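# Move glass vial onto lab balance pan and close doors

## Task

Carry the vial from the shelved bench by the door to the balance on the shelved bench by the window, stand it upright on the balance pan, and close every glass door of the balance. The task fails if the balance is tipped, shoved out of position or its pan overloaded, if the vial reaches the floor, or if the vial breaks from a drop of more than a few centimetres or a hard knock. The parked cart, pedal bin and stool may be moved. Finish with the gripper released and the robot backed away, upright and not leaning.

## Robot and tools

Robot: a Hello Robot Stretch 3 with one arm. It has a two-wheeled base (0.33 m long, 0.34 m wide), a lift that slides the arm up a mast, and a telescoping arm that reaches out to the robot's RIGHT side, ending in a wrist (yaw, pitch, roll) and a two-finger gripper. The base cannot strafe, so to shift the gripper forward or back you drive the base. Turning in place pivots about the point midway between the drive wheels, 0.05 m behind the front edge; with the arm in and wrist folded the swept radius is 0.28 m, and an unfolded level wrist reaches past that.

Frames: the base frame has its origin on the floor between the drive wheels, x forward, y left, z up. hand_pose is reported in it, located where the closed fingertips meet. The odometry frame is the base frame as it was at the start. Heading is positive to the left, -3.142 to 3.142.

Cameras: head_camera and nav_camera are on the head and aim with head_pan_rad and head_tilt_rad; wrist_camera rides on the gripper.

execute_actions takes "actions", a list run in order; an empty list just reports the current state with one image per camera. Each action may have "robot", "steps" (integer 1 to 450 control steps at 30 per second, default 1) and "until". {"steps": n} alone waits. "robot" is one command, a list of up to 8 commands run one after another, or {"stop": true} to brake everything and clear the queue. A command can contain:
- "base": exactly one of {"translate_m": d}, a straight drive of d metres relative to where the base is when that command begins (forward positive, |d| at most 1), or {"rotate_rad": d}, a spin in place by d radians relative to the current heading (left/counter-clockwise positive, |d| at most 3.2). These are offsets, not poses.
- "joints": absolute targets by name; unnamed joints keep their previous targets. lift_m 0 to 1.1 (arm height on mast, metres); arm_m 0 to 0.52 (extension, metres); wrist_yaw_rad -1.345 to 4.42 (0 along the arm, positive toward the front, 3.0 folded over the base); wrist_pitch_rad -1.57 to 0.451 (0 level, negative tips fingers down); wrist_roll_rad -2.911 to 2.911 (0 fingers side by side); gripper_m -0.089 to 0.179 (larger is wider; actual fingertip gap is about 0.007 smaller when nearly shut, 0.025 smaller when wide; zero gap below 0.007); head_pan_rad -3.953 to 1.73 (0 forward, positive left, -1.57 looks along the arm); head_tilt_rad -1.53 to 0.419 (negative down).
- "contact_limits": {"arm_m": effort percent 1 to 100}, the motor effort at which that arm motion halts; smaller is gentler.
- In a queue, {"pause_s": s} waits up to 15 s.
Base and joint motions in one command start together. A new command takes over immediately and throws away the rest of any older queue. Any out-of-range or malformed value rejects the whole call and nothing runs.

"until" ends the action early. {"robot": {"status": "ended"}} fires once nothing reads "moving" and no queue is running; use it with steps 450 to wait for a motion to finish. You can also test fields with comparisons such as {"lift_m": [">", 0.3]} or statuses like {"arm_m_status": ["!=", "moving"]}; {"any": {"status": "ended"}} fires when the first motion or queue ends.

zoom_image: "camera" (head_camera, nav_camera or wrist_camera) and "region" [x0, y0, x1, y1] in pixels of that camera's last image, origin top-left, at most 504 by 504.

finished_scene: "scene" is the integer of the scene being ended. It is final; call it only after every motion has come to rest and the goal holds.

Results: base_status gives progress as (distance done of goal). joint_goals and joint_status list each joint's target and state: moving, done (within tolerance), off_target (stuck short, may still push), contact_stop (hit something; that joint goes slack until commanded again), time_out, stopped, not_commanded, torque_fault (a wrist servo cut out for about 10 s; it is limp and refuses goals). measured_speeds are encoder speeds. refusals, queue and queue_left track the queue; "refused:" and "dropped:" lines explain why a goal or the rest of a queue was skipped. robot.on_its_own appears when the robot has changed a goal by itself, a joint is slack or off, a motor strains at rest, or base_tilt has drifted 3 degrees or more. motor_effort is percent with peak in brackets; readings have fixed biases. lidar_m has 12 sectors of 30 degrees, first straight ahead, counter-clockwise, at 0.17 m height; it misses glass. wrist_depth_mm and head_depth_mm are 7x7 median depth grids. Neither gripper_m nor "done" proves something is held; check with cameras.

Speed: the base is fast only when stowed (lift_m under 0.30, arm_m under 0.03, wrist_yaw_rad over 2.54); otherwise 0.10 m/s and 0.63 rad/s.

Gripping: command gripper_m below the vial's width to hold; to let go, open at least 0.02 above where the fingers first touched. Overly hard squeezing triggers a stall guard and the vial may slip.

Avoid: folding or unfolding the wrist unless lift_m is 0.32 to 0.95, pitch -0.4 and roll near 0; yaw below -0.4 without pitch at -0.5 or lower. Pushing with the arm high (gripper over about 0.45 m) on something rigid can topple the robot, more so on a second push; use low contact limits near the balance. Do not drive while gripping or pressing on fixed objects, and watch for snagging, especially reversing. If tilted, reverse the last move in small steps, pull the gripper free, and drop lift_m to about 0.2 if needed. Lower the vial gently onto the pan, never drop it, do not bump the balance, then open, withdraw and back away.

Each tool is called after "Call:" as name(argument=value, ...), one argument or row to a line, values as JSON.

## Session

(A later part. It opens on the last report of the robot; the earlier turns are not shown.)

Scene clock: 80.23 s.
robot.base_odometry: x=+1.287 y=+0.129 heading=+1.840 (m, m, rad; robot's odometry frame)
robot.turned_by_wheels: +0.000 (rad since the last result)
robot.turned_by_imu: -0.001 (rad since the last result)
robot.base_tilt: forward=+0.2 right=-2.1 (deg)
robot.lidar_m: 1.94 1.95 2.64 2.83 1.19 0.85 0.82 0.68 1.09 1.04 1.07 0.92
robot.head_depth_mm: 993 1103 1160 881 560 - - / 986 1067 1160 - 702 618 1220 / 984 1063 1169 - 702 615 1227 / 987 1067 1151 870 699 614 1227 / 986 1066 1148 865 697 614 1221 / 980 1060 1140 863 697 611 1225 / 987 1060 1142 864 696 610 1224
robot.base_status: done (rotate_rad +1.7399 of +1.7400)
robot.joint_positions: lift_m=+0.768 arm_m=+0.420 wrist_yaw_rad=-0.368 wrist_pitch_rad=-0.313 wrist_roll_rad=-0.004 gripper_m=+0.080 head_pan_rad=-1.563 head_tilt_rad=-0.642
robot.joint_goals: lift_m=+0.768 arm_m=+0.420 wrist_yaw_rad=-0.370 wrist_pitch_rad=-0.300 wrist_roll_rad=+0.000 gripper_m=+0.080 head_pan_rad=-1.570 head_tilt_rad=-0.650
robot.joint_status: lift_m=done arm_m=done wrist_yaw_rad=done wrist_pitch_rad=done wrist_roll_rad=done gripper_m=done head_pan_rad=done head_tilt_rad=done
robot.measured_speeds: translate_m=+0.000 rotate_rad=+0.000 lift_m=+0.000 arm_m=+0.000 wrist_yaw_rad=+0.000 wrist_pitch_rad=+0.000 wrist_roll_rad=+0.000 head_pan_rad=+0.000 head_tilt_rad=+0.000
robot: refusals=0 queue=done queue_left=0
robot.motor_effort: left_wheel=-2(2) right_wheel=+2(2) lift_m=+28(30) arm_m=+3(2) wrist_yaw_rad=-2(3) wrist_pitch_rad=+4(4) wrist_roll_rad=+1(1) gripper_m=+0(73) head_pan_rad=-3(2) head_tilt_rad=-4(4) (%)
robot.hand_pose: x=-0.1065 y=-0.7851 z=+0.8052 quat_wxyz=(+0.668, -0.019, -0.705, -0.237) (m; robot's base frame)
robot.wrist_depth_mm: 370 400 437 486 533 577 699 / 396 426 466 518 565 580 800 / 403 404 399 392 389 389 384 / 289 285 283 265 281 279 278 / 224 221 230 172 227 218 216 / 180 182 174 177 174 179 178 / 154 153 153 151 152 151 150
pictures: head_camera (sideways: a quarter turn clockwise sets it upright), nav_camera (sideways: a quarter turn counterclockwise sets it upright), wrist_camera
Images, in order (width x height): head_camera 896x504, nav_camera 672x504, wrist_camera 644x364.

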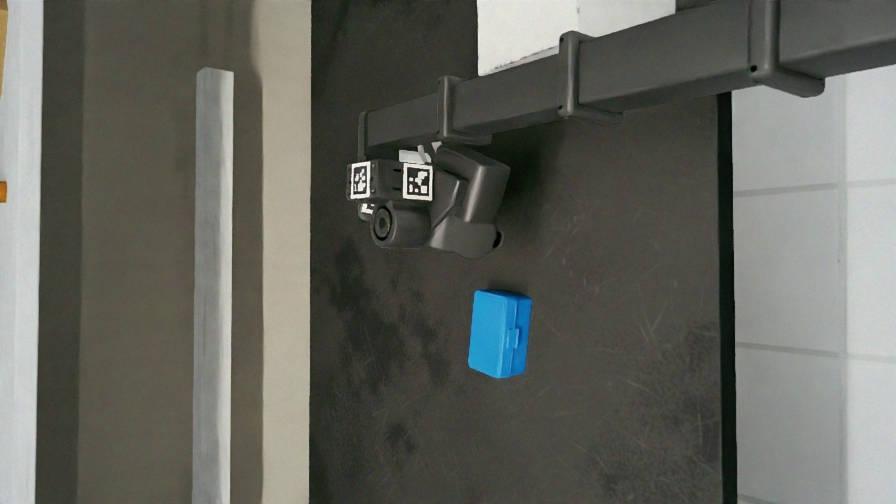

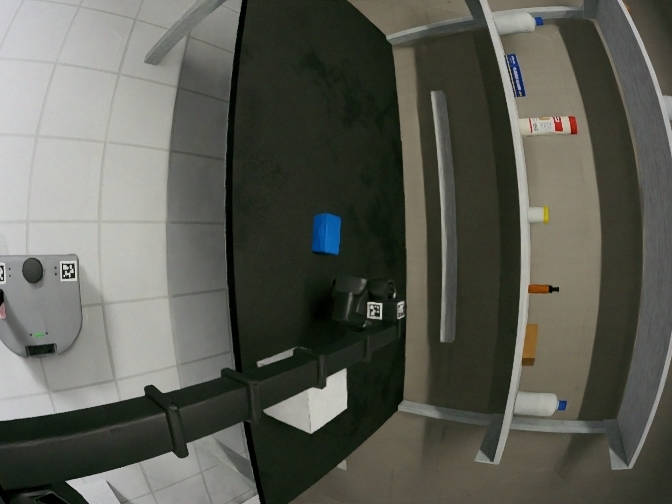

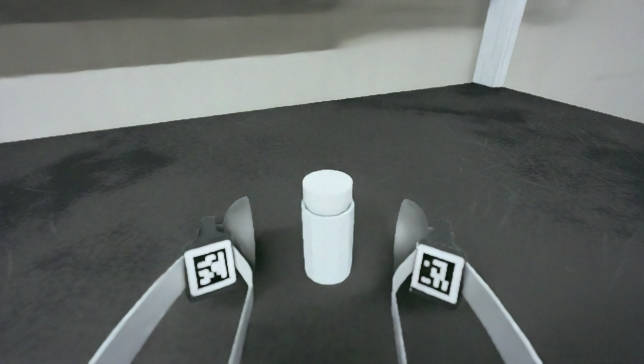

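Call:
execute_actions(
  actions=[
    {"robot":[{"joints":{"arm_m":0.43,"wrist_yaw_rad":-0.39}},{"joints":{"gripper_m":-0.02}},{"joints":{"lift_m":0.79}}],"steps":450,"until":{"robot":{"status":"ended"}}},
  ],
)

Scene clock: 86.23 s.
robot.base_odometry: x=+1.287 y=+0.129 heading=+1.840 (m, m, rad; robot's odometry frame)
robot.turned_by_wheels: +0.000 (rad since the last result)
robot.turned_by_imu: -0.001 (rad since the last result)
robot.base_tilt: forward=+0.3 right=-2.1 (deg)
robot.lidar_m: 1.94 1.95 2.64 2.82 1.19 0.85 0.82 0.68 1.09 1.04 1.07 0.92
robot.head_depth_mm: 992 1102 1166 880 561 - - / 988 1061 1180 - 696 617 1230 / 989 1064 1190 816 702 615 1233 / 986 1069 1152 840 699 615 1224 / 982 1063 1146 869 701 613 1215 / 986 1059 1142 864 695 612 1226 / 987 1061 1133 863 693 609 1222
robot.base_status: done (rotate_rad +1.7399 of +1.7400)
robot.joint_positions: lift_m=+0.790 arm_m=+0.430 wrist_yaw_rad=-0.387 wrist_pitch_rad=-0.314 wrist_roll_rad=-0.004 gripper_m=-0.019 head_pan_rad=-1.563 head_tilt_rad=-0.642
robot.joint_goals: lift_m=+0.790 arm_m=+0.430 wrist_yaw_rad=-0.390 wrist_pitch_rad=-0.300 wrist_roll_rad=+0.000 gripper_m=-0.020 head_pan_rad=-1.570 head_tilt_rad=-0.650
robot.joint_status: lift_m=done arm_m=done wrist_yaw_rad=done wrist_pitch_rad=done wrist_roll_rad=done gripper_m=done head_pan_rad=done head_tilt_rad=done
robot.measured_speeds: translate_m=+0.000 rotate_rad=+0.000 lift_m=+0.000 arm_m=+0.000 wrist_yaw_rad=+0.000 wrist_pitch_rad=+0.000 wrist_roll_rad=+0.000 head_pan_rad=+0.000 head_tilt_rad=+0.000
robot: refusals=0 queue=done queue_left=0
robot.motor_effort: left_wheel=-2(2) right_wheel=+2(2) lift_m=+51(51) arm_m=+3(4) wrist_yaw_rad=-3(4) wrist_pitch_rad=+5(4) wrist_roll_rad=+1(1) gripper_m=-16(90) head_pan_rad=-2(3) head_tilt_rad=-4(4) (%)
robot.hand_pose: x=-0.1107 y=-0.7933 z=+0.8262 quat_wxyz=(+0.666, -0.025, -0.705, -0.243) (m; robot's base frame)
robot.wrist_depth_mm: 362 393 434 481 541 583 714 / 389 418 466 517 581 665 799 / 404 436 453 450 442 439 437 / 329 325 323 322 320 314 314 / 253 254 257 153 251 249 248 / 209 207 204 192 205 204 202 / 176 175 176 175 174 173 173
pictures: head_camera (sideways: a quarter turn clockwise sets it upright), nav_camera (sideways: a quarter turn counterclockwise sets it upright), wrist_camera
Images, in order (width x height): head_camera 896x504, nav_camera 672x504, wrist_camera 644x364.

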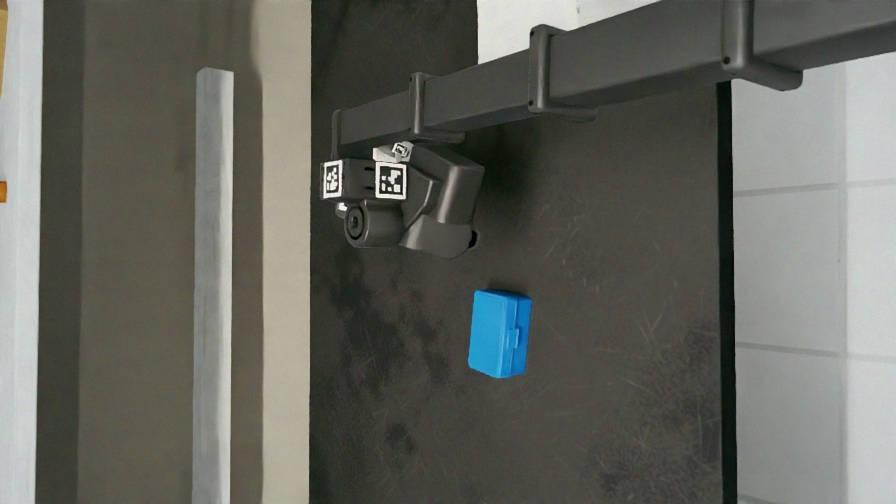

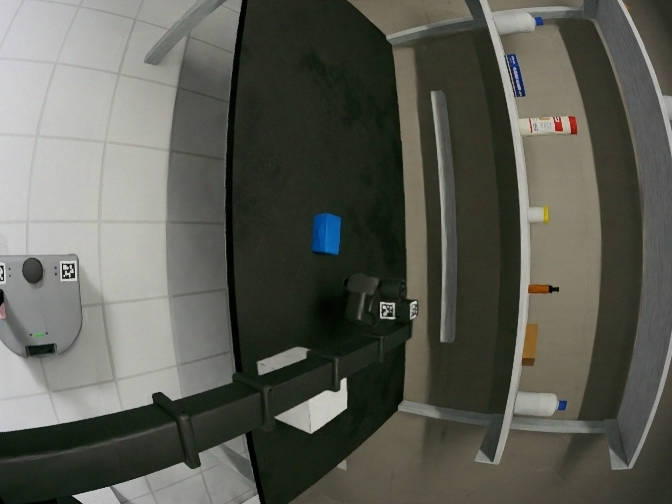

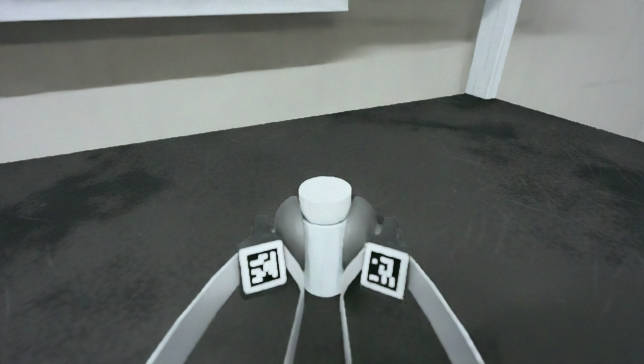

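Call:
execute_actions(
  actions=[
    {"robot":[{"joints":{"lift_m":0.95}},{"joints":{"arm_m":0.02,"wrist_yaw_rad":1.57,"lift_m":1.07},"base":{"rotate_rad":1.42}},{"base":{"translate_m":1}},{"base":{"translate_m":1}},{"base":{"translate_m":0.59}},{"base":{"rotate_rad":1.74},"joints":{"head_pan_rad":-0.9,"head_tilt_rad":-0.4}},{"joints":{"arm_m":0.36},"base":{"translate_m":-0.05}}],"steps":450},
    {"steps":450},
    {"steps":450,"until":{"robot":{"status":"ended"}}},
    {"steps":450,"until":{"robot":{"status":"ended"}}},
  ],
)

Scene clock: 133.23 s.
robot.base_odometry: x=-1.299 y=-0.128 heading=-1.283 (m, m, rad; robot's odometry frame)
robot.turned_by_wheels: +3.160 (rad since the last result)
robot.turned_by_imu: +3.151 (rad since the last result)
robot.base_tilt: forward=+0.4 right=-2.0 (deg)
robot.lidar_m: 1.92 1.56 1.84 2.93 1.99 1.46 1.27 0.82 0.98 0.43 0.56 0.68
robot.head_depth_mm: 728 982 1046 861 680 524 427 / 969 1050 1125 935 677 521 425 / 885 1086 1181 955 673 521 424 / 1077 1161 737 750 673 520 436 / 1201 1275 802 673 643 518 1310 / 1312 1399 1542 708 601 518 1407 / 1416 1543 1707 709 590 572 1338
robot.base_status: done (translate_m -0.0500 of -0.0500)
robot.joint_positions: lift_m=+1.070 arm_m=+0.360 wrist_yaw_rad=+1.569 wrist_pitch_rad=-0.315 wrist_roll_rad=-0.004 gripper_m=-0.019 head_pan_rad=-0.907 head_tilt_rad=-0.409
robot.joint_goals: lift_m=+1.070 arm_m=+0.360 wrist_yaw_rad=+1.570 wrist_pitch_rad=-0.300 wrist_roll_rad=+0.000 gripper_m=-0.020 head_pan_rad=-0.900 head_tilt_rad=-0.400
robot.joint_status: lift_m=done arm_m=done wrist_yaw_rad=done wrist_pitch_rad=done wrist_roll_rad=done gripper_m=done head_pan_rad=done head_tilt_rad=done
robot.measured_speeds: translate_m=+0.000 rotate_rad=+0.000 lift_m=+0.000 arm_m=+0.000 wrist_yaw_rad=+0.000 wrist_pitch_rad=+0.000 wrist_roll_rad=+0.000 head_pan_rad=+0.000 head_tilt_rad=+0.000
robot: refusals=0 queue=done queue_left=0
robot.motor_effort: left_wheel=-2(7) right_wheel=+2(10) lift_m=+51(53) arm_m=+3(5) wrist_yaw_rad=+0(4) wrist_pitch_rad=+4(5) wrist_roll_rad=+1(1) gripper_m=-16(15) head_pan_rad=+4(32) head_tilt_rad=+5(23) (%)
robot.hand_pose: x=+0.2148 y=-0.5051 z=+1.1061 quat_wxyz=(+0.574, +0.571, -0.415, +0.416) (m; robot's base frame)
robot.wrist_depth_mm: - - - - - 914 535 / - - - - - 913 570 / - - - 533 - 923 593 / - - 434 399 428 561 550 / - - 423 153 426 439 434 / - 384 361 338 365 358 361 / - 311 310 308 306 307 305
pictures: head_camera (sideways: a quarter turn clockwise sets it upright), nav_camera (sideways: a quarter turn counterclockwise sets it upright), wrist_camera
Images, in order (width x height): head_camera 896x504, nav_camera 672x504, wrist_camera 644x364.

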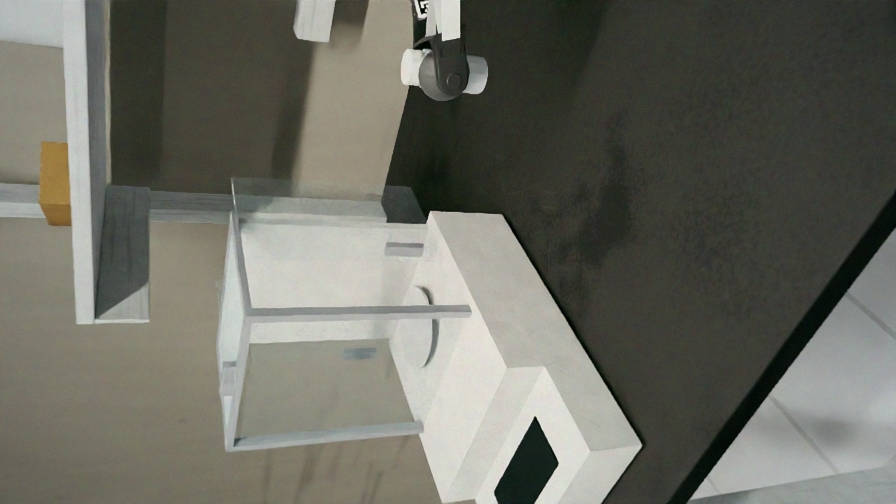

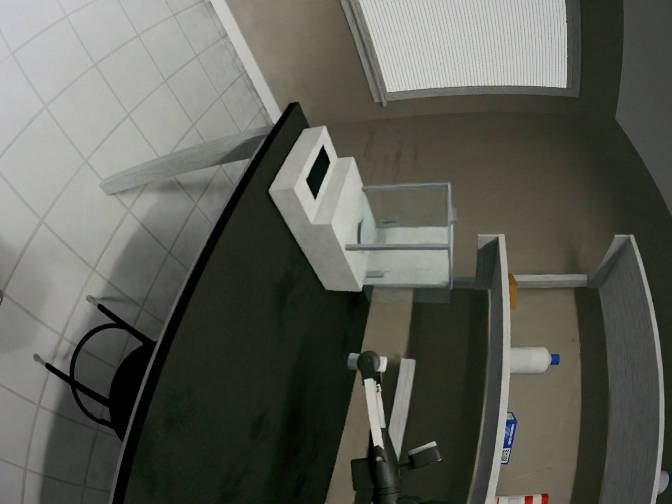

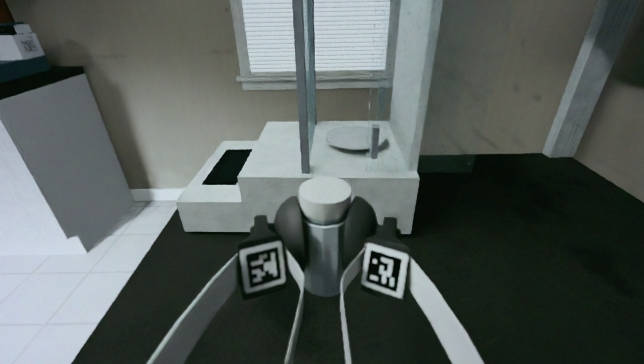

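Call:
execute_actions(
  actions=[
    {"robot":{"joints":{"arm_m":0.375,"lift_m":1.055,"head_pan_rad":-1.1},"base":{"translate_m":0.16}},"steps":450,"until":{"robot":{"status":"ended"}}},
  ],
)

Scene clock: 137.07 s.
robot.base_odometry: x=-1.254 y=-0.282 heading=-1.283 (m, m, rad; robot's odometry frame)
robot.turned_by_wheels: +0.000 (rad since the last result)
robot.turned_by_imu: -0.002 (rad since the last result)
robot.base_tilt: forward=+0.3 right=-2.2 (deg)
robot.lidar_m: 1.76 1.42 1.62 2.95 2.22 1.62 1.43 0.97 0.48 0.52 0.97 0.54
robot.head_depth_mm: 677 931 972 912 680 523 426 / 880 975 1038 880 674 522 425 / 900 1016 1091 849 673 520 425 / 903 1011 645 671 619 520 423 / 1003 1111 683 638 548 517 422 / 1093 1172 1280 704 536 472 446 / 1149 1234 1350 1411 555 482 1309
robot.base_status: done (translate_m +0.1600 of +0.1600)
robot.joint_positions: lift_m=+1.055 arm_m=+0.375 wrist_yaw_rad=+1.569 wrist_pitch_rad=-0.315 wrist_roll_rad=-0.004 gripper_m=-0.019 head_pan_rad=-1.093 head_tilt_rad=-0.409
robot.joint_goals: lift_m=+1.055 arm_m=+0.375 wrist_yaw_rad=+1.570 wrist_pitch_rad=-0.300 wrist_roll_rad=+0.000 gripper_m=-0.020 head_pan_rad=-1.100 head_tilt_rad=-0.400
robot.joint_status: lift_m=done arm_m=done wrist_yaw_rad=done wrist_pitch_rad=done wrist_roll_rad=done gripper_m=done head_pan_rad=done head_tilt_rad=done
robot.measured_speeds: translate_m=+0.000 rotate_rad=+0.000 lift_m=+0.000 arm_m=+0.000 wrist_yaw_rad=+0.000 wrist_pitch_rad=+0.000 wrist_roll_rad=+0.000 head_pan_rad=+0.000 head_tilt_rad=+0.000
robot: refusals=0 queue=done queue_left=0
robot.motor_effort: left_wheel=-2(4) right_wheel=+2(7) lift_m=+28(49) arm_m=+3(4) wrist_yaw_rad=+1(1) wrist_pitch_rad=+5(4) wrist_roll_rad=+1(1) gripper_m=-16(16) head_pan_rad=-3(15) head_tilt_rad=+4(5) (%)
robot.hand_pose: x=+0.2148 y=-0.5201 z=+1.0918 quat_wxyz=(+0.574, +0.571, -0.414, +0.416) (m; robot's base frame)
robot.wrist_depth_mm: - - - - - 738 601 / - - - - 335 782 607 / - - - - 332 817 593 / - - 377 334 287 739 504 / - 359 279 153 267 418 413 / - 282 270 265 271 344 341 / - 291 288 285 284 294 289
pictures: head_camera (sideways: a quarter turn clockwise sets it upright), nav_camera (sideways: a quarter turn counterclockwise sets it upright), wrist_camera
Images, in order (width x height): head_camera 896x504, nav_camera 672x504, wrist_camera 644x364.

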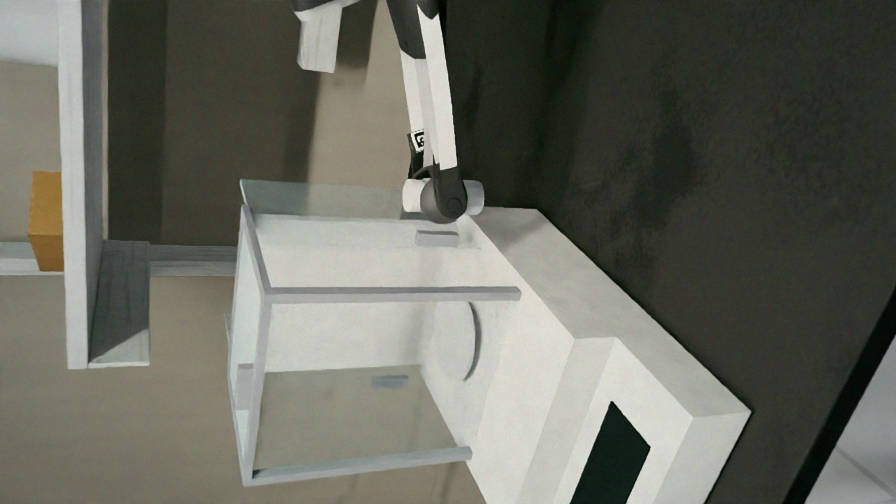

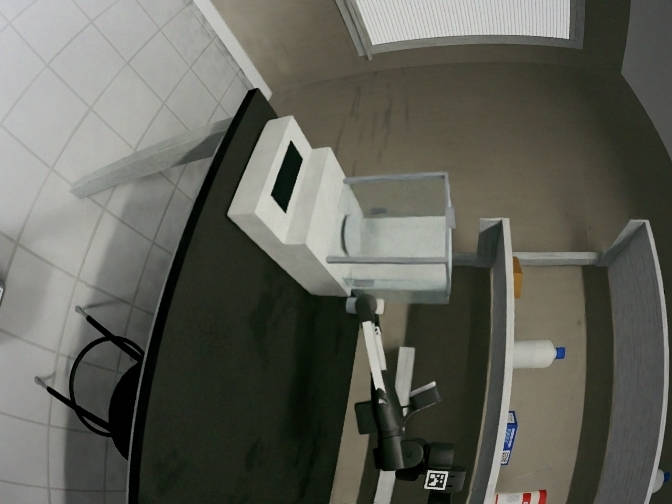

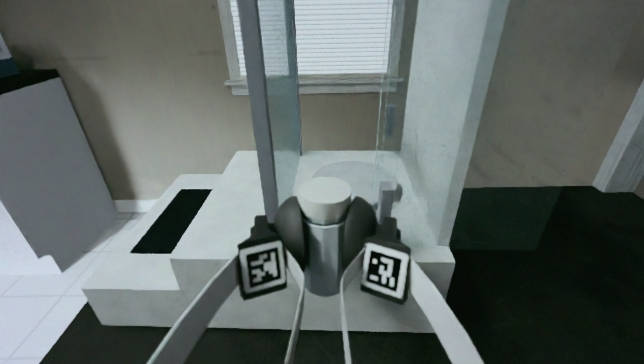

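Call:
execute_actions(
  actions=[
    {"robot":[{"joints":{"arm_m":0.378,"lift_m":1.045},"base":{"translate_m":0.068}},{"joints":{"arm_m":0.41},"contact_limits":{"arm_m":12}}],"steps":450,"until":{"robot":{"status":"ended"}}},
  ],
)

Scene clock: 141.87 s.
robot.base_odometry: x=-1.234 y=-0.347 heading=-1.284 (m, m, rad; robot's odometry frame)
robot.turned_by_wheels: -0.001 (rad since the last result)
robot.turned_by_imu: -0.021 (rad since the last result)
robot.base_tilt: forward=+0.3 right=-2.2 (deg)
robot.lidar_m: 1.70 1.37 1.51 2.96 2.36 1.67 1.49 1.03 0.51 0.52 0.97 0.49
robot.head_depth_mm: 816 924 983 916 679 525 426 / 872 967 1039 906 677 522 426 / 852 999 619 644 624 521 425 / 872 980 635 642 538 505 424 / 1003 1094 687 702 511 467 423 / 1078 1153 1246 670 527 453 434 / 1133 1220 1328 1469 546 472 458
robot.base_status: done (translate_m +0.0680 of +0.0680)
robot.joint_positions: lift_m=+1.045 arm_m=+0.410 wrist_yaw_rad=+1.562 wrist_pitch_rad=-0.319 wrist_roll_rad=-0.004 gripper_m=-0.019 head_pan_rad=-1.093 head_tilt_rad=-0.408
robot.joint_goals: lift_m=+1.045 arm_m=+0.410 wrist_yaw_rad=+1.570 wrist_pitch_rad=-0.300 wrist_roll_rad=+0.000 gripper_m=-0.020 head_pan_rad=-1.100 head_tilt_rad=-0.400
robot.joint_status: lift_m=done arm_m=done wrist_yaw_rad=done wrist_pitch_rad=done wrist_roll_rad=done gripper_m=done head_pan_rad=done head_tilt_rad=done
robot.measured_speeds: translate_m=+0.000 rotate_rad=+0.000 lift_m=+0.000 arm_m=+0.000 wrist_yaw_rad=+0.000 wrist_pitch_rad=+0.000 wrist_roll_rad=+0.000 head_pan_rad=+0.000 head_tilt_rad=+0.000
robot: refusals=0 queue=done queue_left=0
robot.on_its_own: right_wheel is at rest, and its effort (+27) is outside its rest range (-18 to +18)
robot.motor_effort: left_wheel=-13(25) right_wheel=+27(37) lift_m=+28(28) arm_m=+3(4) wrist_yaw_rad=+7(8) wrist_pitch_rad=+6(7) wrist_roll_rad=+1(1) gripper_m=-16(16) head_pan_rad=-3(3) head_tilt_rad=+4(5) (%)
robot.contact_limits: arm_m 12 (drawing in: default 18, maximum 29; extending or still: default 24, maximum 40)
robot.hand_pose: x=+0.2144 y=-0.5568 z=+1.0809 quat_wxyz=(+0.576, +0.570, -0.415, +0.413) (m; robot's base frame)
robot.wrist_depth_mm: - - - - 172 792 528 / - - - - 172 799 537 / - - - - 204 792 538 / - - 336 310 249 753 453 / - 274 261 154 372 400 399 / 270 215 199 198 323 335 328 / 224 213 215 213 221 279 280
pictures: head_camera (sideways: a quarter turn clockwise sets it upright), nav_camera (sideways: a quarter turn counterclockwise sets it upright), wrist_camera
Images, in order (width x height): head_camera 896x504, nav_camera 672x504, wrist_camera 644x364.

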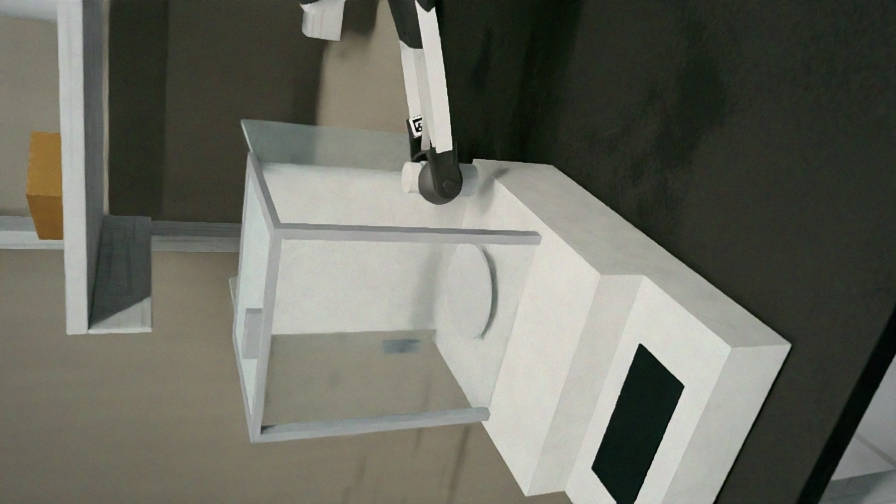

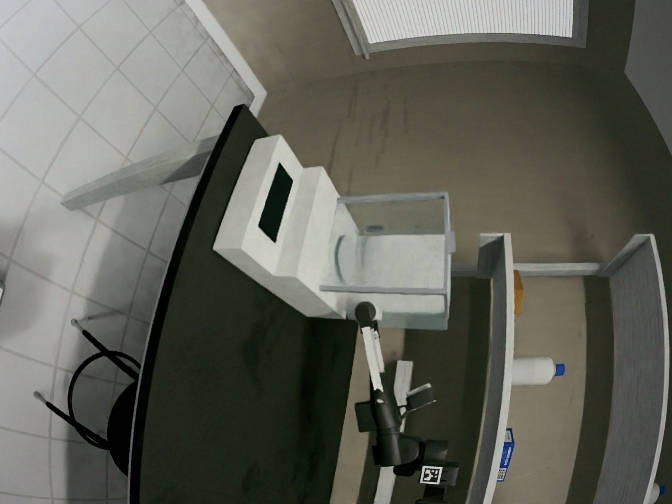

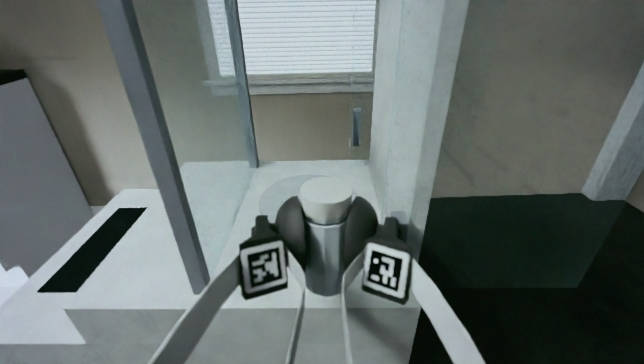

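Call:
execute_actions(
  actions=[
    {"robot":[{"base":{"translate_m":-0.015}},{"joints":{"arm_m":0.394,"lift_m":1.06,"head_pan_rad":-1.25}},{"base":{"rotate_rad":0.02}},{"base":{"translate_m":0.07}}],"steps":450,"until":{"robot":{"status":"ended"}}},
  ],
)

Scene clock: 147.37 s.
robot.base_odometry: x=-1.217 y=-0.399 heading=-1.263 (m, m, rad; robot's odometry frame)
robot.turned_by_wheels: +0.021 (rad since the last result)
robot.turned_by_imu: +0.020 (rad since the last result)
robot.base_tilt: forward=+0.2 right=-2.1 (deg)
robot.lidar_m: 1.65 1.33 1.46 2.97 2.39 1.74 1.55 1.08 0.54 0.52 0.48 0.45
robot.head_depth_mm: 667 912 945 885 680 524 427 / 855 941 1018 909 678 522 426 / 873 969 1030 856 647 522 425 / 704 989 595 605 536 503 424 / 837 949 629 640 503 454 412 / 976 1055 1143 685 501 435 412 / 1026 1106 1179 1281 520 438 422
robot.base_status: done (translate_m +0.0700 of +0.0700)
robot.joint_positions: lift_m=+1.060 arm_m=+0.394 wrist_yaw_rad=+1.568 wrist_pitch_rad=-0.318 wrist_roll_rad=-0.004 gripper_m=-0.019 head_pan_rad=-1.243 head_tilt_rad=-0.408
robot.joint_goals: lift_m=+1.060 arm_m=+0.394 wrist_yaw_rad=+1.570 wrist_pitch_rad=-0.300 wrist_roll_rad=+0.000 gripper_m=-0.020 head_pan_rad=-1.250 head_tilt_rad=-0.400
robot.joint_status: lift_m=done arm_m=done wrist_yaw_rad=done wrist_pitch_rad=done wrist_roll_rad=done gripper_m=done head_pan_rad=done head_tilt_rad=done
robot.measured_speeds: translate_m=+0.000 rotate_rad=+0.000 lift_m=+0.000 arm_m=+0.000 wrist_yaw_rad=+0.000 wrist_pitch_rad=+0.000 wrist_roll_rad=+0.000 head_pan_rad=+0.000 head_tilt_rad=+0.000
robot: refusals=0 queue=done queue_left=0
robot.motor_effort: left_wheel=-2(17) right_wheel=+2(28) lift_m=+51(53) arm_m=-2(4) wrist_yaw_rad=+2(7) wrist_pitch_rad=+6(6) wrist_roll_rad=+1(1) gripper_m=-15(16) head_pan_rad=-3(16) head_tilt_rad=+4(4) (%)
robot.hand_pose: x=+0.2145 y=-0.5401 z=+1.0954 quat_wxyz=(+0.575, +0.571, -0.414, +0.415) (m; robot's base frame)
robot.wrist_depth_mm: - - - - - 126 82 / - - - - - 126 82 / - - - - - 126 86 / - 95 - - 267 126 96 / - 101 280 154 232 125 401 / - 217 228 198 201 125 344 / 244 194 194 191 194 135 292
pictures: head_camera (sideways: a quarter turn clockwise sets it upright), nav_camera (sideways: a quarter turn counterclockwise sets it upright), wrist_camera
Images, in order (width x height): head_camera 896x504, nav_camera 672x504, wrist_camera 644x364.

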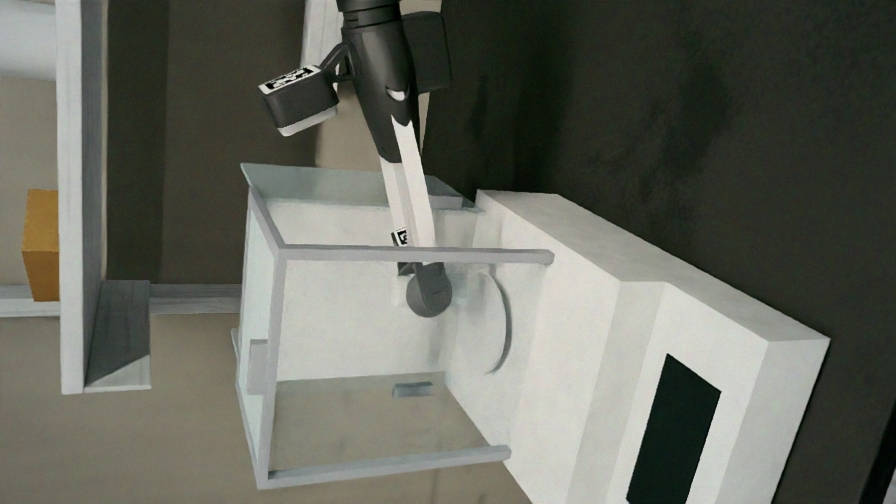

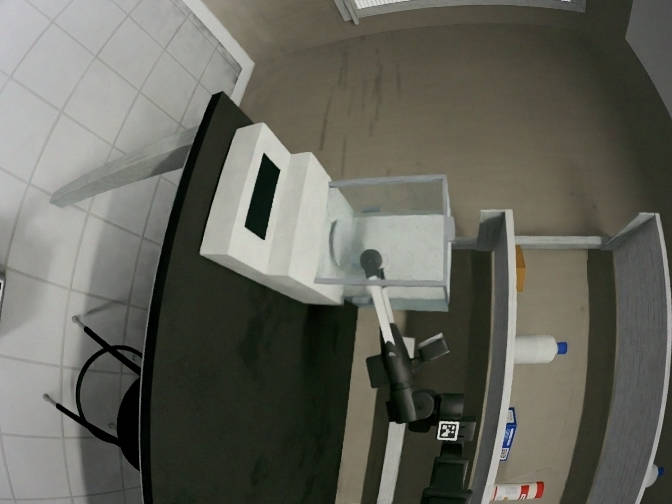

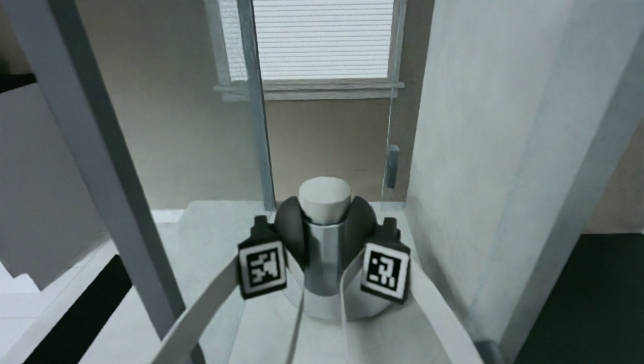

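Call:
execute_actions(
  actions=[
    {"robot":[{"base":{"translate_m":0.035},"joints":{"arm_m":0.399}},{"joints":{"lift_m":1.044}}],"steps":450,"until":{"robot":{"status":"ended"}}},
  ],
)

Scene clock: 150.70 s.
robot.base_odometry: x=-1.207 y=-0.433 heading=-1.263 (m, m, rad; robot's odometry frame)
robot.turned_by_wheels: +0.000 (rad since the last result)
robot.turned_by_imu: -0.001 (rad since the last result)
robot.base_tilt: forward=+0.3 right=-2.1 (deg)
robot.lidar_m: 1.61 1.30 1.41 2.97 2.44 1.76 1.58 1.12 0.56 0.53 0.43 0.42
robot.head_depth_mm: 668 916 945 862 679 524 427 / 858 940 1010 861 678 523 425 / 705 961 582 617 591 521 425 / 838 961 606 616 506 457 413 / 761 1022 633 661 502 437 402 / 988 1061 1149 1212 503 435 413 / 1022 1104 1197 1310 521 438 421
robot.base_status: done (translate_m +0.0350 of +0.0350)
robot.joint_positions: lift_m=+1.044 arm_m=+0.399 wrist_yaw_rad=+1.568 wrist_pitch_rad=-0.318 wrist_roll_rad=-0.004 gripper_m=-0.019 head_pan_rad=-1.243 head_tilt_rad=-0.408
robot.joint_goals: lift_m=+1.044 arm_m=+0.399 wrist_yaw_rad=+1.570 wrist_pitch_rad=-0.300 wrist_roll_rad=+0.000 gripper_m=-0.020 head_pan_rad=-1.250 head_tilt_rad=-0.400
robot.joint_status: lift_m=done arm_m=done wrist_yaw_rad=done wrist_pitch_rad=done wrist_roll_rad=done gripper_m=done head_pan_rad=done head_tilt_rad=done
robot.measured_speeds: translate_m=+0.000 rotate_rad=+0.000 lift_m=+0.000 arm_m=+0.000 wrist_yaw_rad=+0.000 wrist_pitch_rad=+0.000 wrist_roll_rad=+0.000 head_pan_rad=+0.000 head_tilt_rad=+0.000
robot: refusals=0 queue=done queue_left=0
robot.motor_effort: left_wheel=-2(3) right_wheel=+2(7) lift_m=+28(49) arm_m=+3(4) wrist_yaw_rad=+1(2) wrist_pitch_rad=+5(5) wrist_roll_rad=+1(1) gripper_m=-15(15) head_pan_rad=-2(3) head_tilt_rad=+4(4) (%)
robot.hand_pose: x=+0.2145 y=-0.5444 z=+1.0801 quat_wxyz=(+0.575, +0.571, -0.414, +0.415) (m; robot's base frame)
robot.wrist_depth_mm: - - - - - 119 78 / - - - - - 120 78 / - - - - - 119 78 / - - - - 254 119 78 / - 305 260 154 220 119 78 / 267 214 210 180 180 119 78 / - 182 174 166 173 119 77
pictures: head_camera (sideways: a quarter turn clockwise sets it upright), nav_camera (sideways: a quarter turn counterclockwise sets it upright), wrist_camera
Images, in order (width x height): head_camera 896x504, nav_camera 672x504, wrist_camera 644x364.

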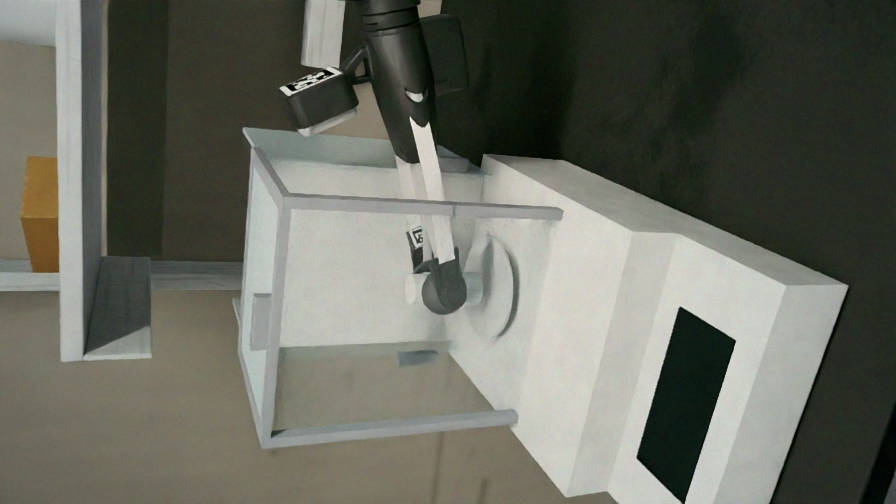

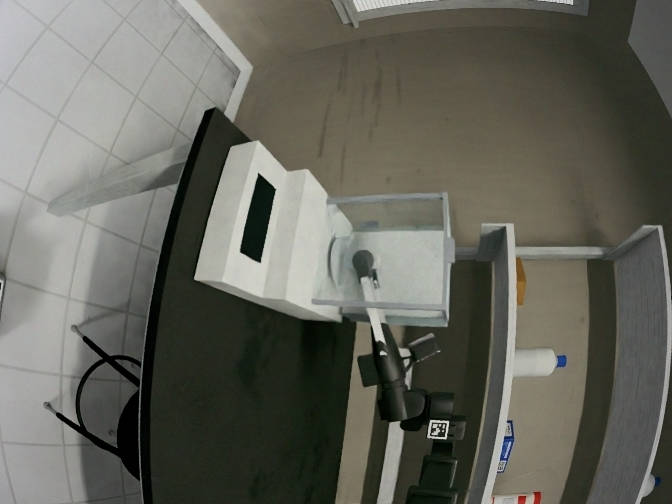

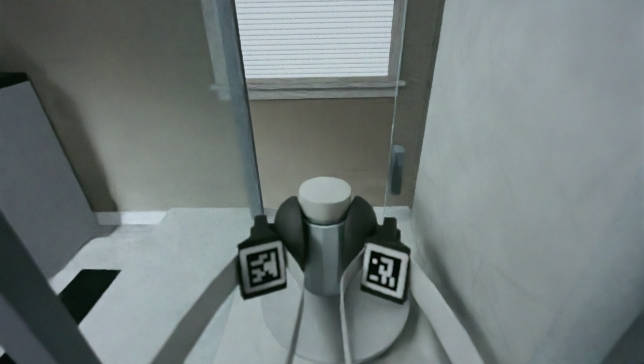

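Call:
execute_actions(
  actions=[
    {"robot":[{"joints":{"lift_m":1.039}},{"joints":{"gripper_m":0.05}},{"base":{"translate_m":-0.14}},{"joints":{"arm_m":0.455,"lift_m":1.025,"gripper_m":0.04}},{"base":{"translate_m":0.022}}],"steps":450,"until":{"robot":{"status":"ended"}}},
  ],
)

Scene clock: 158.63 s.
robot.base_odometry: x=-1.243 y=-0.320 heading=-1.263 (m, m, rad; robot's odometry frame)
robot.turned_by_wheels: +0.000 (rad since the last result)
robot.turned_by_imu: -0.001 (rad since the last result)
robot.base_tilt: forward=+0.2 right=-2.1 (deg)
robot.lidar_m: 1.73 1.39 1.57 3.54 2.27 1.65 1.46 1.00 0.49 0.52 0.97 0.51
robot.head_depth_mm: 831 913 949 862 677 523 427 / 687 938 995 886 677 522 425 / 881 974 1042 903 675 521 425 / 907 1000 1079 852 672 521 423 / 725 998 624 652 590 519 424 / 837 1053 650 635 517 485 422 / 1009 1091 1195 706 518 446 422
robot.base_status: done (translate_m +0.0220 of +0.0220)
robot.joint_positions: lift_m=+1.025 arm_m=+0.455 wrist_yaw_rad=+1.568 wrist_pitch_rad=-0.318 wrist_roll_rad=-0.004 gripper_m=+0.040 head_pan_rad=-1.243 head_tilt_rad=-0.408
robot.joint_goals: lift_m=+1.025 arm_m=+0.455 wrist_yaw_rad=+1.570 wrist_pitch_rad=-0.300 wrist_roll_rad=+0.000 gripper_m=+0.040 head_pan_rad=-1.250 head_tilt_rad=-0.400
robot.joint_status: lift_m=done arm_m=done wrist_yaw_rad=done wrist_pitch_rad=done wrist_roll_rad=done gripper_m=done head_pan_rad=done head_tilt_rad=done
robot.measured_speeds: translate_m=+0.000 rotate_rad=+0.000 lift_m=+0.000 arm_m=+0.000 wrist_yaw_rad=+0.000 wrist_pitch_rad=+0.000 wrist_roll_rad=+0.000 head_pan_rad=+0.000 head_tilt_rad=+0.000
robot: refusals=0 queue=done queue_left=0
robot.motor_effort: left_wheel=-2(6) right_wheel=+2(8) lift_m=+28(27) arm_m=+2(3) wrist_yaw_rad=+1(2) wrist_pitch_rad=+5(6) wrist_roll_rad=+1(1) gripper_m=-1(80) head_pan_rad=-3(3) head_tilt_rad=+4(4) (%)
robot.hand_pose: x=+0.2145 y=-0.6004 z=+1.0611 quat_wxyz=(+0.575, +0.571, -0.414, +0.415) (m; robot's base frame)
robot.wrist_depth_mm: - - - - - 764 505 / - - - - - 746 499 / - - 360 - - 752 424 / - 282 266 263 - 475 442 / 267 222 234 217 381 370 370 / 214 212 214 207 298 305 303 / 247 243 240 239 258 260 260
pictures: head_camera (sideways: a quarter turn clockwise sets it upright), nav_camera (sideways: a quarter turn counterclockwise sets it upright), wrist_camera
Images, in order (width x height): head_camera 896x504, nav_camera 672x504, wrist_camera 644x364.

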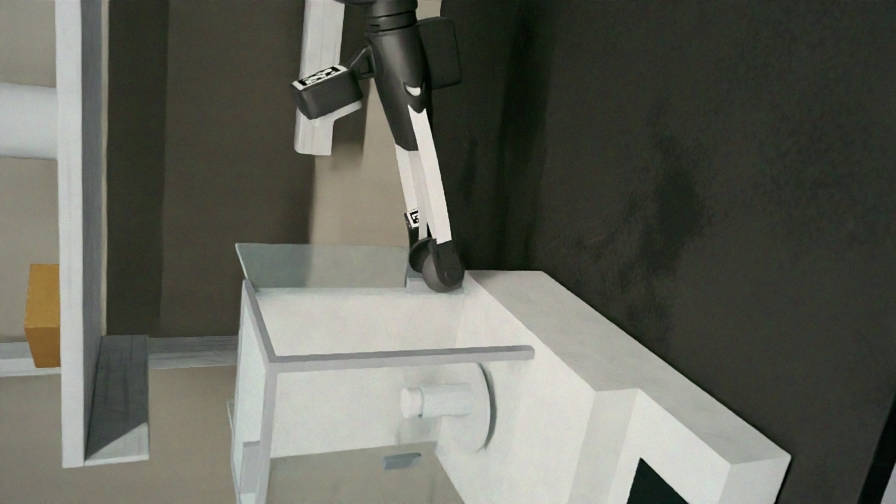

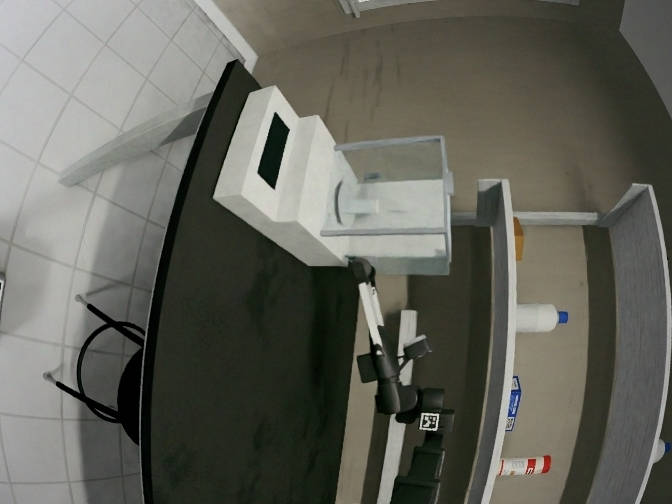

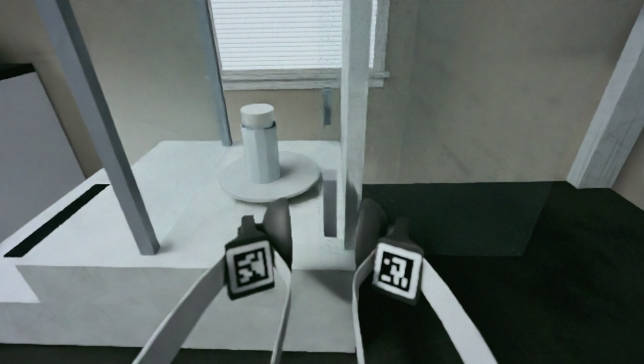

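Call:
execute_actions(
  actions=[
    {"robot":[{"joints":{"lift_m":1.03},"base":{"translate_m":0.016}},{"joints":{"arm_m":0.345},"contact_limits":{"arm_m":9}},{"joints":{"arm_m":0.33},"contact_limits":{"arm_m":9}}],"steps":450,"until":{"robot":{"status":"ended"}}},
  ],
)

Scene clock: 163.43 s.
robot.base_odometry: x=-1.238 y=-0.335 heading=-1.264 (m, m, rad; robot's odometry frame)
robot.turned_by_wheels: +0.000 (rad since the last result)
robot.turned_by_imu: -0.002 (rad since the last result)
robot.base_tilt: forward=+0.3 right=-2.1 (deg)
robot.lidar_m: 1.71 1.38 1.55 2.97 2.30 1.67 1.48 1.02 0.50 0.52 0.97 0.50
robot.head_depth_mm: 833 917 955 - 678 525 426 / 683 939 971 - 676 523 426 / 880 968 1042 1047 675 522 424 / 897 997 1062 1015 646 520 423 / 773 983 616 651 564 520 422 / 814 1053 654 613 502 472 422 / 1009 1087 1205 707 516 437 421
robot.base_status: done (translate_m +0.0160 of +0.0160)
robot.joint_positions: lift_m=+1.030 arm_m=+0.331 wrist_yaw_rad=+1.482 wrist_pitch_rad=-0.323 wrist_roll_rad=-0.004 gripper_m=+0.040 head_pan_rad=-1.243 head_tilt_rad=-0.408
robot.joint_goals: lift_m=+1.030 arm_m=+0.330 wrist_yaw_rad=+1.508 wrist_pitch_rad=-0.300 wrist_roll_rad=+0.000 gripper_m=+0.040 head_pan_rad=-1.250 head_tilt_rad=-0.400
robot.joint_status: lift_m=done arm_m=done wrist_yaw_rad=done wrist_pitch_rad=done wrist_roll_rad=done gripper_m=done head_pan_rad=done head_tilt_rad=done
robot.measured_speeds: translate_m=+0.000 rotate_rad=+0.000 lift_m=+0.000 arm_m=+0.000 wrist_yaw_rad=+0.000 wrist_pitch_rad=+0.000 wrist_roll_rad=+0.000 head_pan_rad=+0.000 head_tilt_rad=+0.000
robot: refusals=0 queue=done queue_left=0
robot.on_its_own: wrist_yaw_rad is held at +1.508, not at your +1.570, by its stall guard, which is still easing
robot.motor_effort: left_wheel=-9(17) right_wheel=+16(31) lift_m=+49(52) arm_m=-5(7) wrist_yaw_rad=+22(39) wrist_pitch_rad=+7(7) wrist_roll_rad=+1(1) gripper_m=+7(11) head_pan_rad=-3(3) head_tilt_rad=+4(5) (%)
robot.contact_limits: arm_m 9 (drawing in: default 18, maximum 29; extending or still: default 24, maximum 40)
robot.hand_pose: x=+0.2131 y=-0.4965 z=+1.0643 quat_wxyz=(+0.593, +0.554, -0.437, +0.388) (m; robot's base frame)
robot.wrist_depth_mm: - - - - - 186 505 / - - - - - 188 539 / - - - 359 283 190 579 / - - 316 266 266 206 472 / - 293 231 222 236 232 372 / - 233 198 197 205 210 304 / 219 212 216 219 226 254 262
pictures: head_camera (sideways: a quarter turn clockwise sets it upright), nav_camera (sideways: a quarter turn counterclockwise sets it upright), wrist_camera
Images, in order (width x height): head_camera 896x504, nav_camera 672x504, wrist_camera 644x364.

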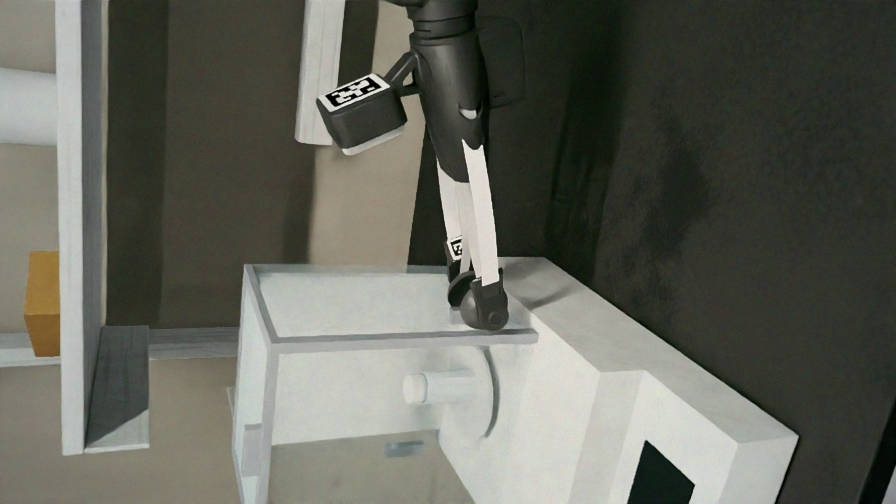

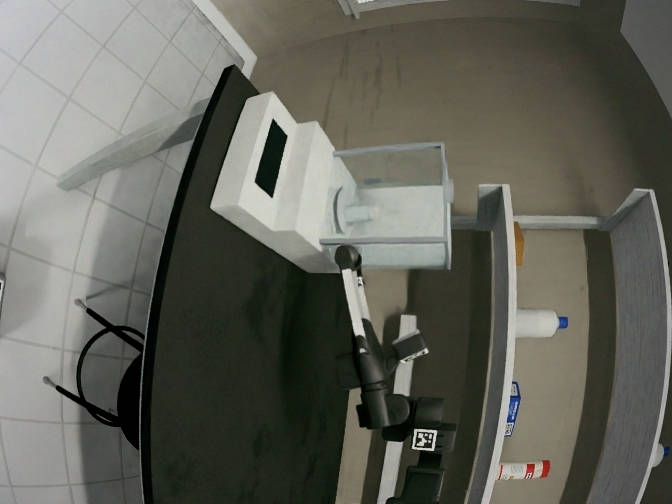

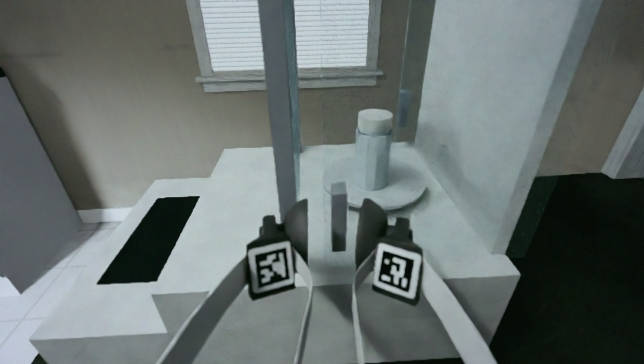

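The left pad caught the post; back off slightly.

Call:
execute_actions(
  actions=[
    {"robot":[{"joints":{"arm_m":0.355,"wrist_yaw_rad":1.57}},{"base":{"translate_m":-0.008}},{"joints":{"arm_m":0.322},"contact_limits":{"arm_m":9}}],"steps":450,"until":{"robot":{"status":"ended"}}},
  ],
)

Scene clock: 168.97 s.
robot.base_odometry: x=-1.240 y=-0.328 heading=-1.263 (m, m, rad; robot's odometry frame)
robot.turned_by_wheels: +0.001 (rad since the last result)
robot.turned_by_imu: +0.000 (rad since the last result)
robot.base_tilt: forward=+0.3 right=-2.1 (deg)
robot.lidar_m: 1.72 1.39 1.56 3.09 2.29 1.66 1.47 1.01 0.50 0.52 0.97 0.50
robot.head_depth_mm: 838 910 959 1020 679 524 428 / 684 943 973 - 679 523 425 / 879 973 1040 1051 675 521 425 / 902 996 1062 1013 668 521 424 / 765 997 618 659 575 519 423 / 826 1057 653 621 502 483 422 / 1005 1091 1189 706 519 437 421
robot.base_status: done (translate_m -0.0080 of -0.0080)
robot.joint_positions: lift_m=+1.030 arm_m=+0.322 wrist_yaw_rad=+1.567 wrist_pitch_rad=-0.321 wrist_roll_rad=-0.004 gripper_m=+0.040 head_pan_rad=-1.243 head_tilt_rad=-0.408
robot.joint_goals: lift_m=+1.030 arm_m=+0.322 wrist_yaw_rad=+1.570 wrist_pitch_rad=-0.300 wrist_roll_rad=+0.000 gripper_m=+0.040 head_pan_rad=-1.250 head_tilt_rad=-0.400
robot.joint_status: lift_m=done arm_m=done wrist_yaw_rad=done wrist_pitch_rad=done wrist_roll_rad=done gripper_m=done head_pan_rad=done head_tilt_rad=done
robot.measured_speeds: translate_m=+0.000 rotate_rad=+0.000 lift_m=+0.000 arm_m=+0.000 wrist_yaw_rad=+0.000 wrist_pitch_rad=+0.000 wrist_roll_rad=+0.000 head_pan_rad=+0.000 head_tilt_rad=+0.000
robot: refusals=0 queue=done queue_left=0
robot.motor_effort: left_wheel=-2(12) right_wheel=+2(18) lift_m=+48(49) arm_m=-3(3) wrist_yaw_rad=+2(35) wrist_pitch_rad=+6(8) wrist_roll_rad=+1(1) gripper_m=-1(9) head_pan_rad=-2(2) head_tilt_rad=+4(4) (%)
robot.contact_limits: arm_m 9 (drawing in: default 18, maximum 29; extending or still: default 24, maximum 40)
robot.hand_pose: x=+0.2142 y=-0.4683 z=+1.0647 quat_wxyz=(+0.575, +0.572, -0.413, +0.414) (m; robot's base frame)
robot.wrist_depth_mm: - - - - - 249 164 / - - - - - 251 164 / - - - - - 250 182 / - - 349 282 257 251 423 / - - 289 215 242 221 357 / - 248 214 205 204 198 300 / - 237 233 230 226 221 263
pictures: head_camera (sideways: a quarter turn clockwise sets it upright), nav_camera (sideways: a quarter turn counterclockwise sets it upright), wrist_camera
Images, in order (width x height): head_camera 896x504, nav_camera 672x504, wrist_camera 644x364.

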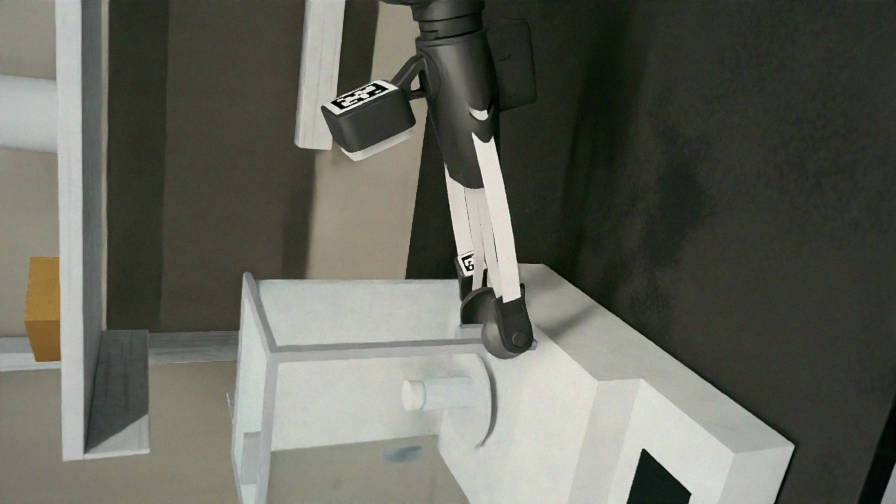

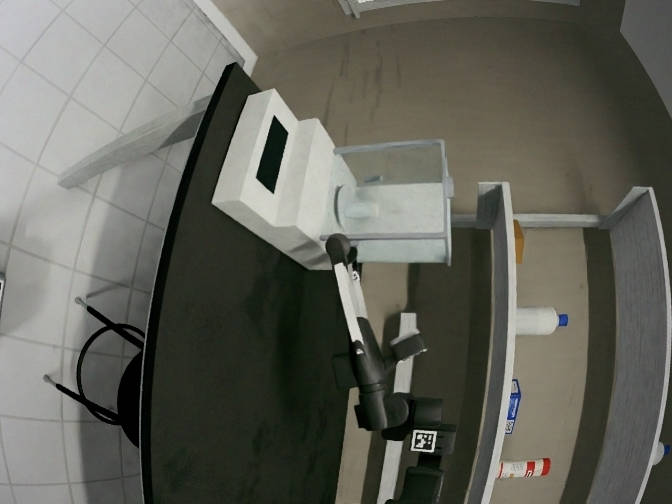

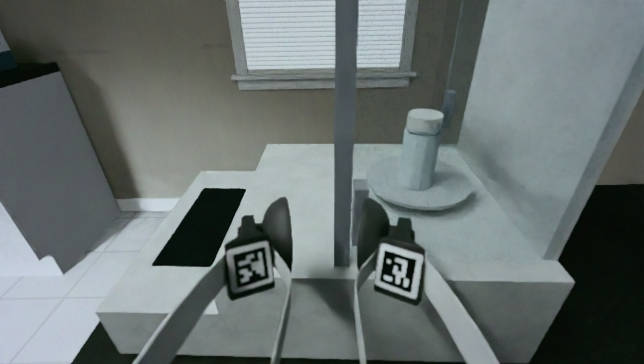

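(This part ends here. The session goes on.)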